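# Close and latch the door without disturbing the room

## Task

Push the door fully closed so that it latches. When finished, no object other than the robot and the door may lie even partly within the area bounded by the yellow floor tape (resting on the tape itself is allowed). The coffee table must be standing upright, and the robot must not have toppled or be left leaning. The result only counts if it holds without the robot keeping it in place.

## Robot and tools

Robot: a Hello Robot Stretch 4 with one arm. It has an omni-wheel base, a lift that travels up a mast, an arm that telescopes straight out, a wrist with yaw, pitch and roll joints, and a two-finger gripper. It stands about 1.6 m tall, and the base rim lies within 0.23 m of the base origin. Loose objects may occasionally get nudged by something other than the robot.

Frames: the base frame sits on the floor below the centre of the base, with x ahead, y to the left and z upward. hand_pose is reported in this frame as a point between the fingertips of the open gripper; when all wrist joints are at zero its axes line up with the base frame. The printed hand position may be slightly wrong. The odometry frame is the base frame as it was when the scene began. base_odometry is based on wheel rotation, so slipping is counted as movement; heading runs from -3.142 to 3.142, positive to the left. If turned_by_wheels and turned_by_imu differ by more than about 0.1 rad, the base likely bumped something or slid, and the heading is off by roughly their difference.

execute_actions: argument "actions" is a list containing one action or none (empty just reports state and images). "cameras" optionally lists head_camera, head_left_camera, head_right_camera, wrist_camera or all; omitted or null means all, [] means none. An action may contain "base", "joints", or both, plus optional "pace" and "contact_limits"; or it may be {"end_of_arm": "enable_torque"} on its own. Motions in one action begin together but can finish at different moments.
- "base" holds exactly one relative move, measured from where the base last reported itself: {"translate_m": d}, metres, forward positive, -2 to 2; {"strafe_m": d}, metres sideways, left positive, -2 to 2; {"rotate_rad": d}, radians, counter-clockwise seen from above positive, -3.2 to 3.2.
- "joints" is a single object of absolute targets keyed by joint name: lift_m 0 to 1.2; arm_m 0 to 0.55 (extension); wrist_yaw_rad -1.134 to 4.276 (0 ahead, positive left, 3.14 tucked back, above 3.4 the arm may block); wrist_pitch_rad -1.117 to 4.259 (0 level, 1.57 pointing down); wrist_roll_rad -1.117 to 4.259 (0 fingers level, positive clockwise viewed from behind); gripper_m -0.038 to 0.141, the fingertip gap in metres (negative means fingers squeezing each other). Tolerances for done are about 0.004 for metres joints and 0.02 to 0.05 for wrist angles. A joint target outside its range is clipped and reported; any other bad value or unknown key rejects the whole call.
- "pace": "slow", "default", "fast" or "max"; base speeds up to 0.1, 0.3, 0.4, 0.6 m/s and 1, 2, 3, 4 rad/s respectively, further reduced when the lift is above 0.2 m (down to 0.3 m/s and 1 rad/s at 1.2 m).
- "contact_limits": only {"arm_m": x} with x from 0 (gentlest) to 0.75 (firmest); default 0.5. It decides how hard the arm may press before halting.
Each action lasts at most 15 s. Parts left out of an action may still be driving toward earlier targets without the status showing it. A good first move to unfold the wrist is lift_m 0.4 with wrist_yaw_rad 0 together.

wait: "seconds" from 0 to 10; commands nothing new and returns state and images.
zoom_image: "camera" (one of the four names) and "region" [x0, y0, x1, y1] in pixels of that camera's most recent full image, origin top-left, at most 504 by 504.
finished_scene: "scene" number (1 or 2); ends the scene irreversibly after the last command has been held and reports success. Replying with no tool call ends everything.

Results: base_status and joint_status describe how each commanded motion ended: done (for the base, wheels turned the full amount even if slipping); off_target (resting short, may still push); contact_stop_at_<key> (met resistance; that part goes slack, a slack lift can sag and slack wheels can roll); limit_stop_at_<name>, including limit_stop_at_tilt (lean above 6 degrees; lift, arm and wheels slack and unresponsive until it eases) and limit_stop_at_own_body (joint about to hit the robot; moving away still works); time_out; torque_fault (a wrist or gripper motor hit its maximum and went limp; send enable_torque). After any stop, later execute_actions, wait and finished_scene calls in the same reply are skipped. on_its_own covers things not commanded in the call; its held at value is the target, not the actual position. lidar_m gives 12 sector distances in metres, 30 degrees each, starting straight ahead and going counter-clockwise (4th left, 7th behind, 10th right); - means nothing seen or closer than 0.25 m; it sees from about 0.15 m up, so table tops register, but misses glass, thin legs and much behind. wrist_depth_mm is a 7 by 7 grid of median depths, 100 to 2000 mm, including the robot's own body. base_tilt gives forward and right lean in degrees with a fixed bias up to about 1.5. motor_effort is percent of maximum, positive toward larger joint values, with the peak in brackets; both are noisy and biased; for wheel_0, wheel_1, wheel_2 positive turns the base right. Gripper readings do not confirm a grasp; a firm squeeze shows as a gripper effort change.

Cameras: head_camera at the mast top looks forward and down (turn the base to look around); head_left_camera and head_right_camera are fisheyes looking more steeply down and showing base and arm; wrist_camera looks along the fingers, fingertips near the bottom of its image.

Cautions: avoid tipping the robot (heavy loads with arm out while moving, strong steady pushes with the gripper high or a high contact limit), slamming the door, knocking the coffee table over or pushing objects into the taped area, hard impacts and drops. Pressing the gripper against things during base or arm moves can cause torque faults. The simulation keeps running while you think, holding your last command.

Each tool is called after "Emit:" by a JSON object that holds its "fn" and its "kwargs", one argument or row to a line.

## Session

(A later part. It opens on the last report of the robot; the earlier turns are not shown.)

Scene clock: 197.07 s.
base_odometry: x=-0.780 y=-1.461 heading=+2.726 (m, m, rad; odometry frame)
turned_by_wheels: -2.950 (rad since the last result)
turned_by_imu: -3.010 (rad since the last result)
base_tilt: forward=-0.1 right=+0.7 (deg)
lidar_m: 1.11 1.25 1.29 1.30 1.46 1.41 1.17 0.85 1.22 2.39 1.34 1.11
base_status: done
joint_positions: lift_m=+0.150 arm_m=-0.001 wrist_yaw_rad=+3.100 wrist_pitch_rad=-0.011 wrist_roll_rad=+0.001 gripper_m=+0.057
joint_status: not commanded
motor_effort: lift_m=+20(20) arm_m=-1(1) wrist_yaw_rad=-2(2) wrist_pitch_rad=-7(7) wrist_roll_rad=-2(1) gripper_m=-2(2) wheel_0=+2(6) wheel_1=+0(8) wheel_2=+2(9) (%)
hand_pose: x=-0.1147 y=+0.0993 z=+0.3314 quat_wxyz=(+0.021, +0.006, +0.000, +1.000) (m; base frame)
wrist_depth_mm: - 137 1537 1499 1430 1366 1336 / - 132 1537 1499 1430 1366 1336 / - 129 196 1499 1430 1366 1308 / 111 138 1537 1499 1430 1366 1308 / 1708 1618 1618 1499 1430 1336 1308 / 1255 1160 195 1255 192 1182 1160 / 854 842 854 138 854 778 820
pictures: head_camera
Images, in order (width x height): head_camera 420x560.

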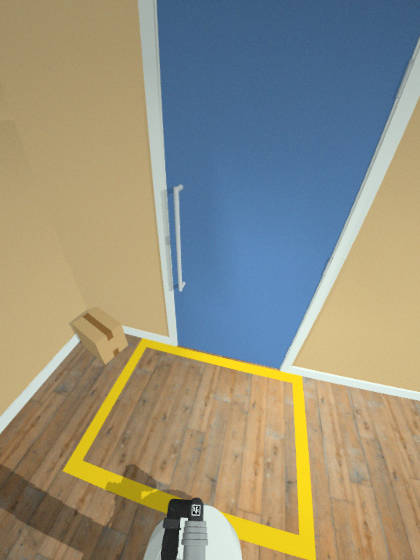

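Emit:
{"fn": "finished_scene", "kwargs": {
  "scene": 2
}}

The scene is finished: the task was done.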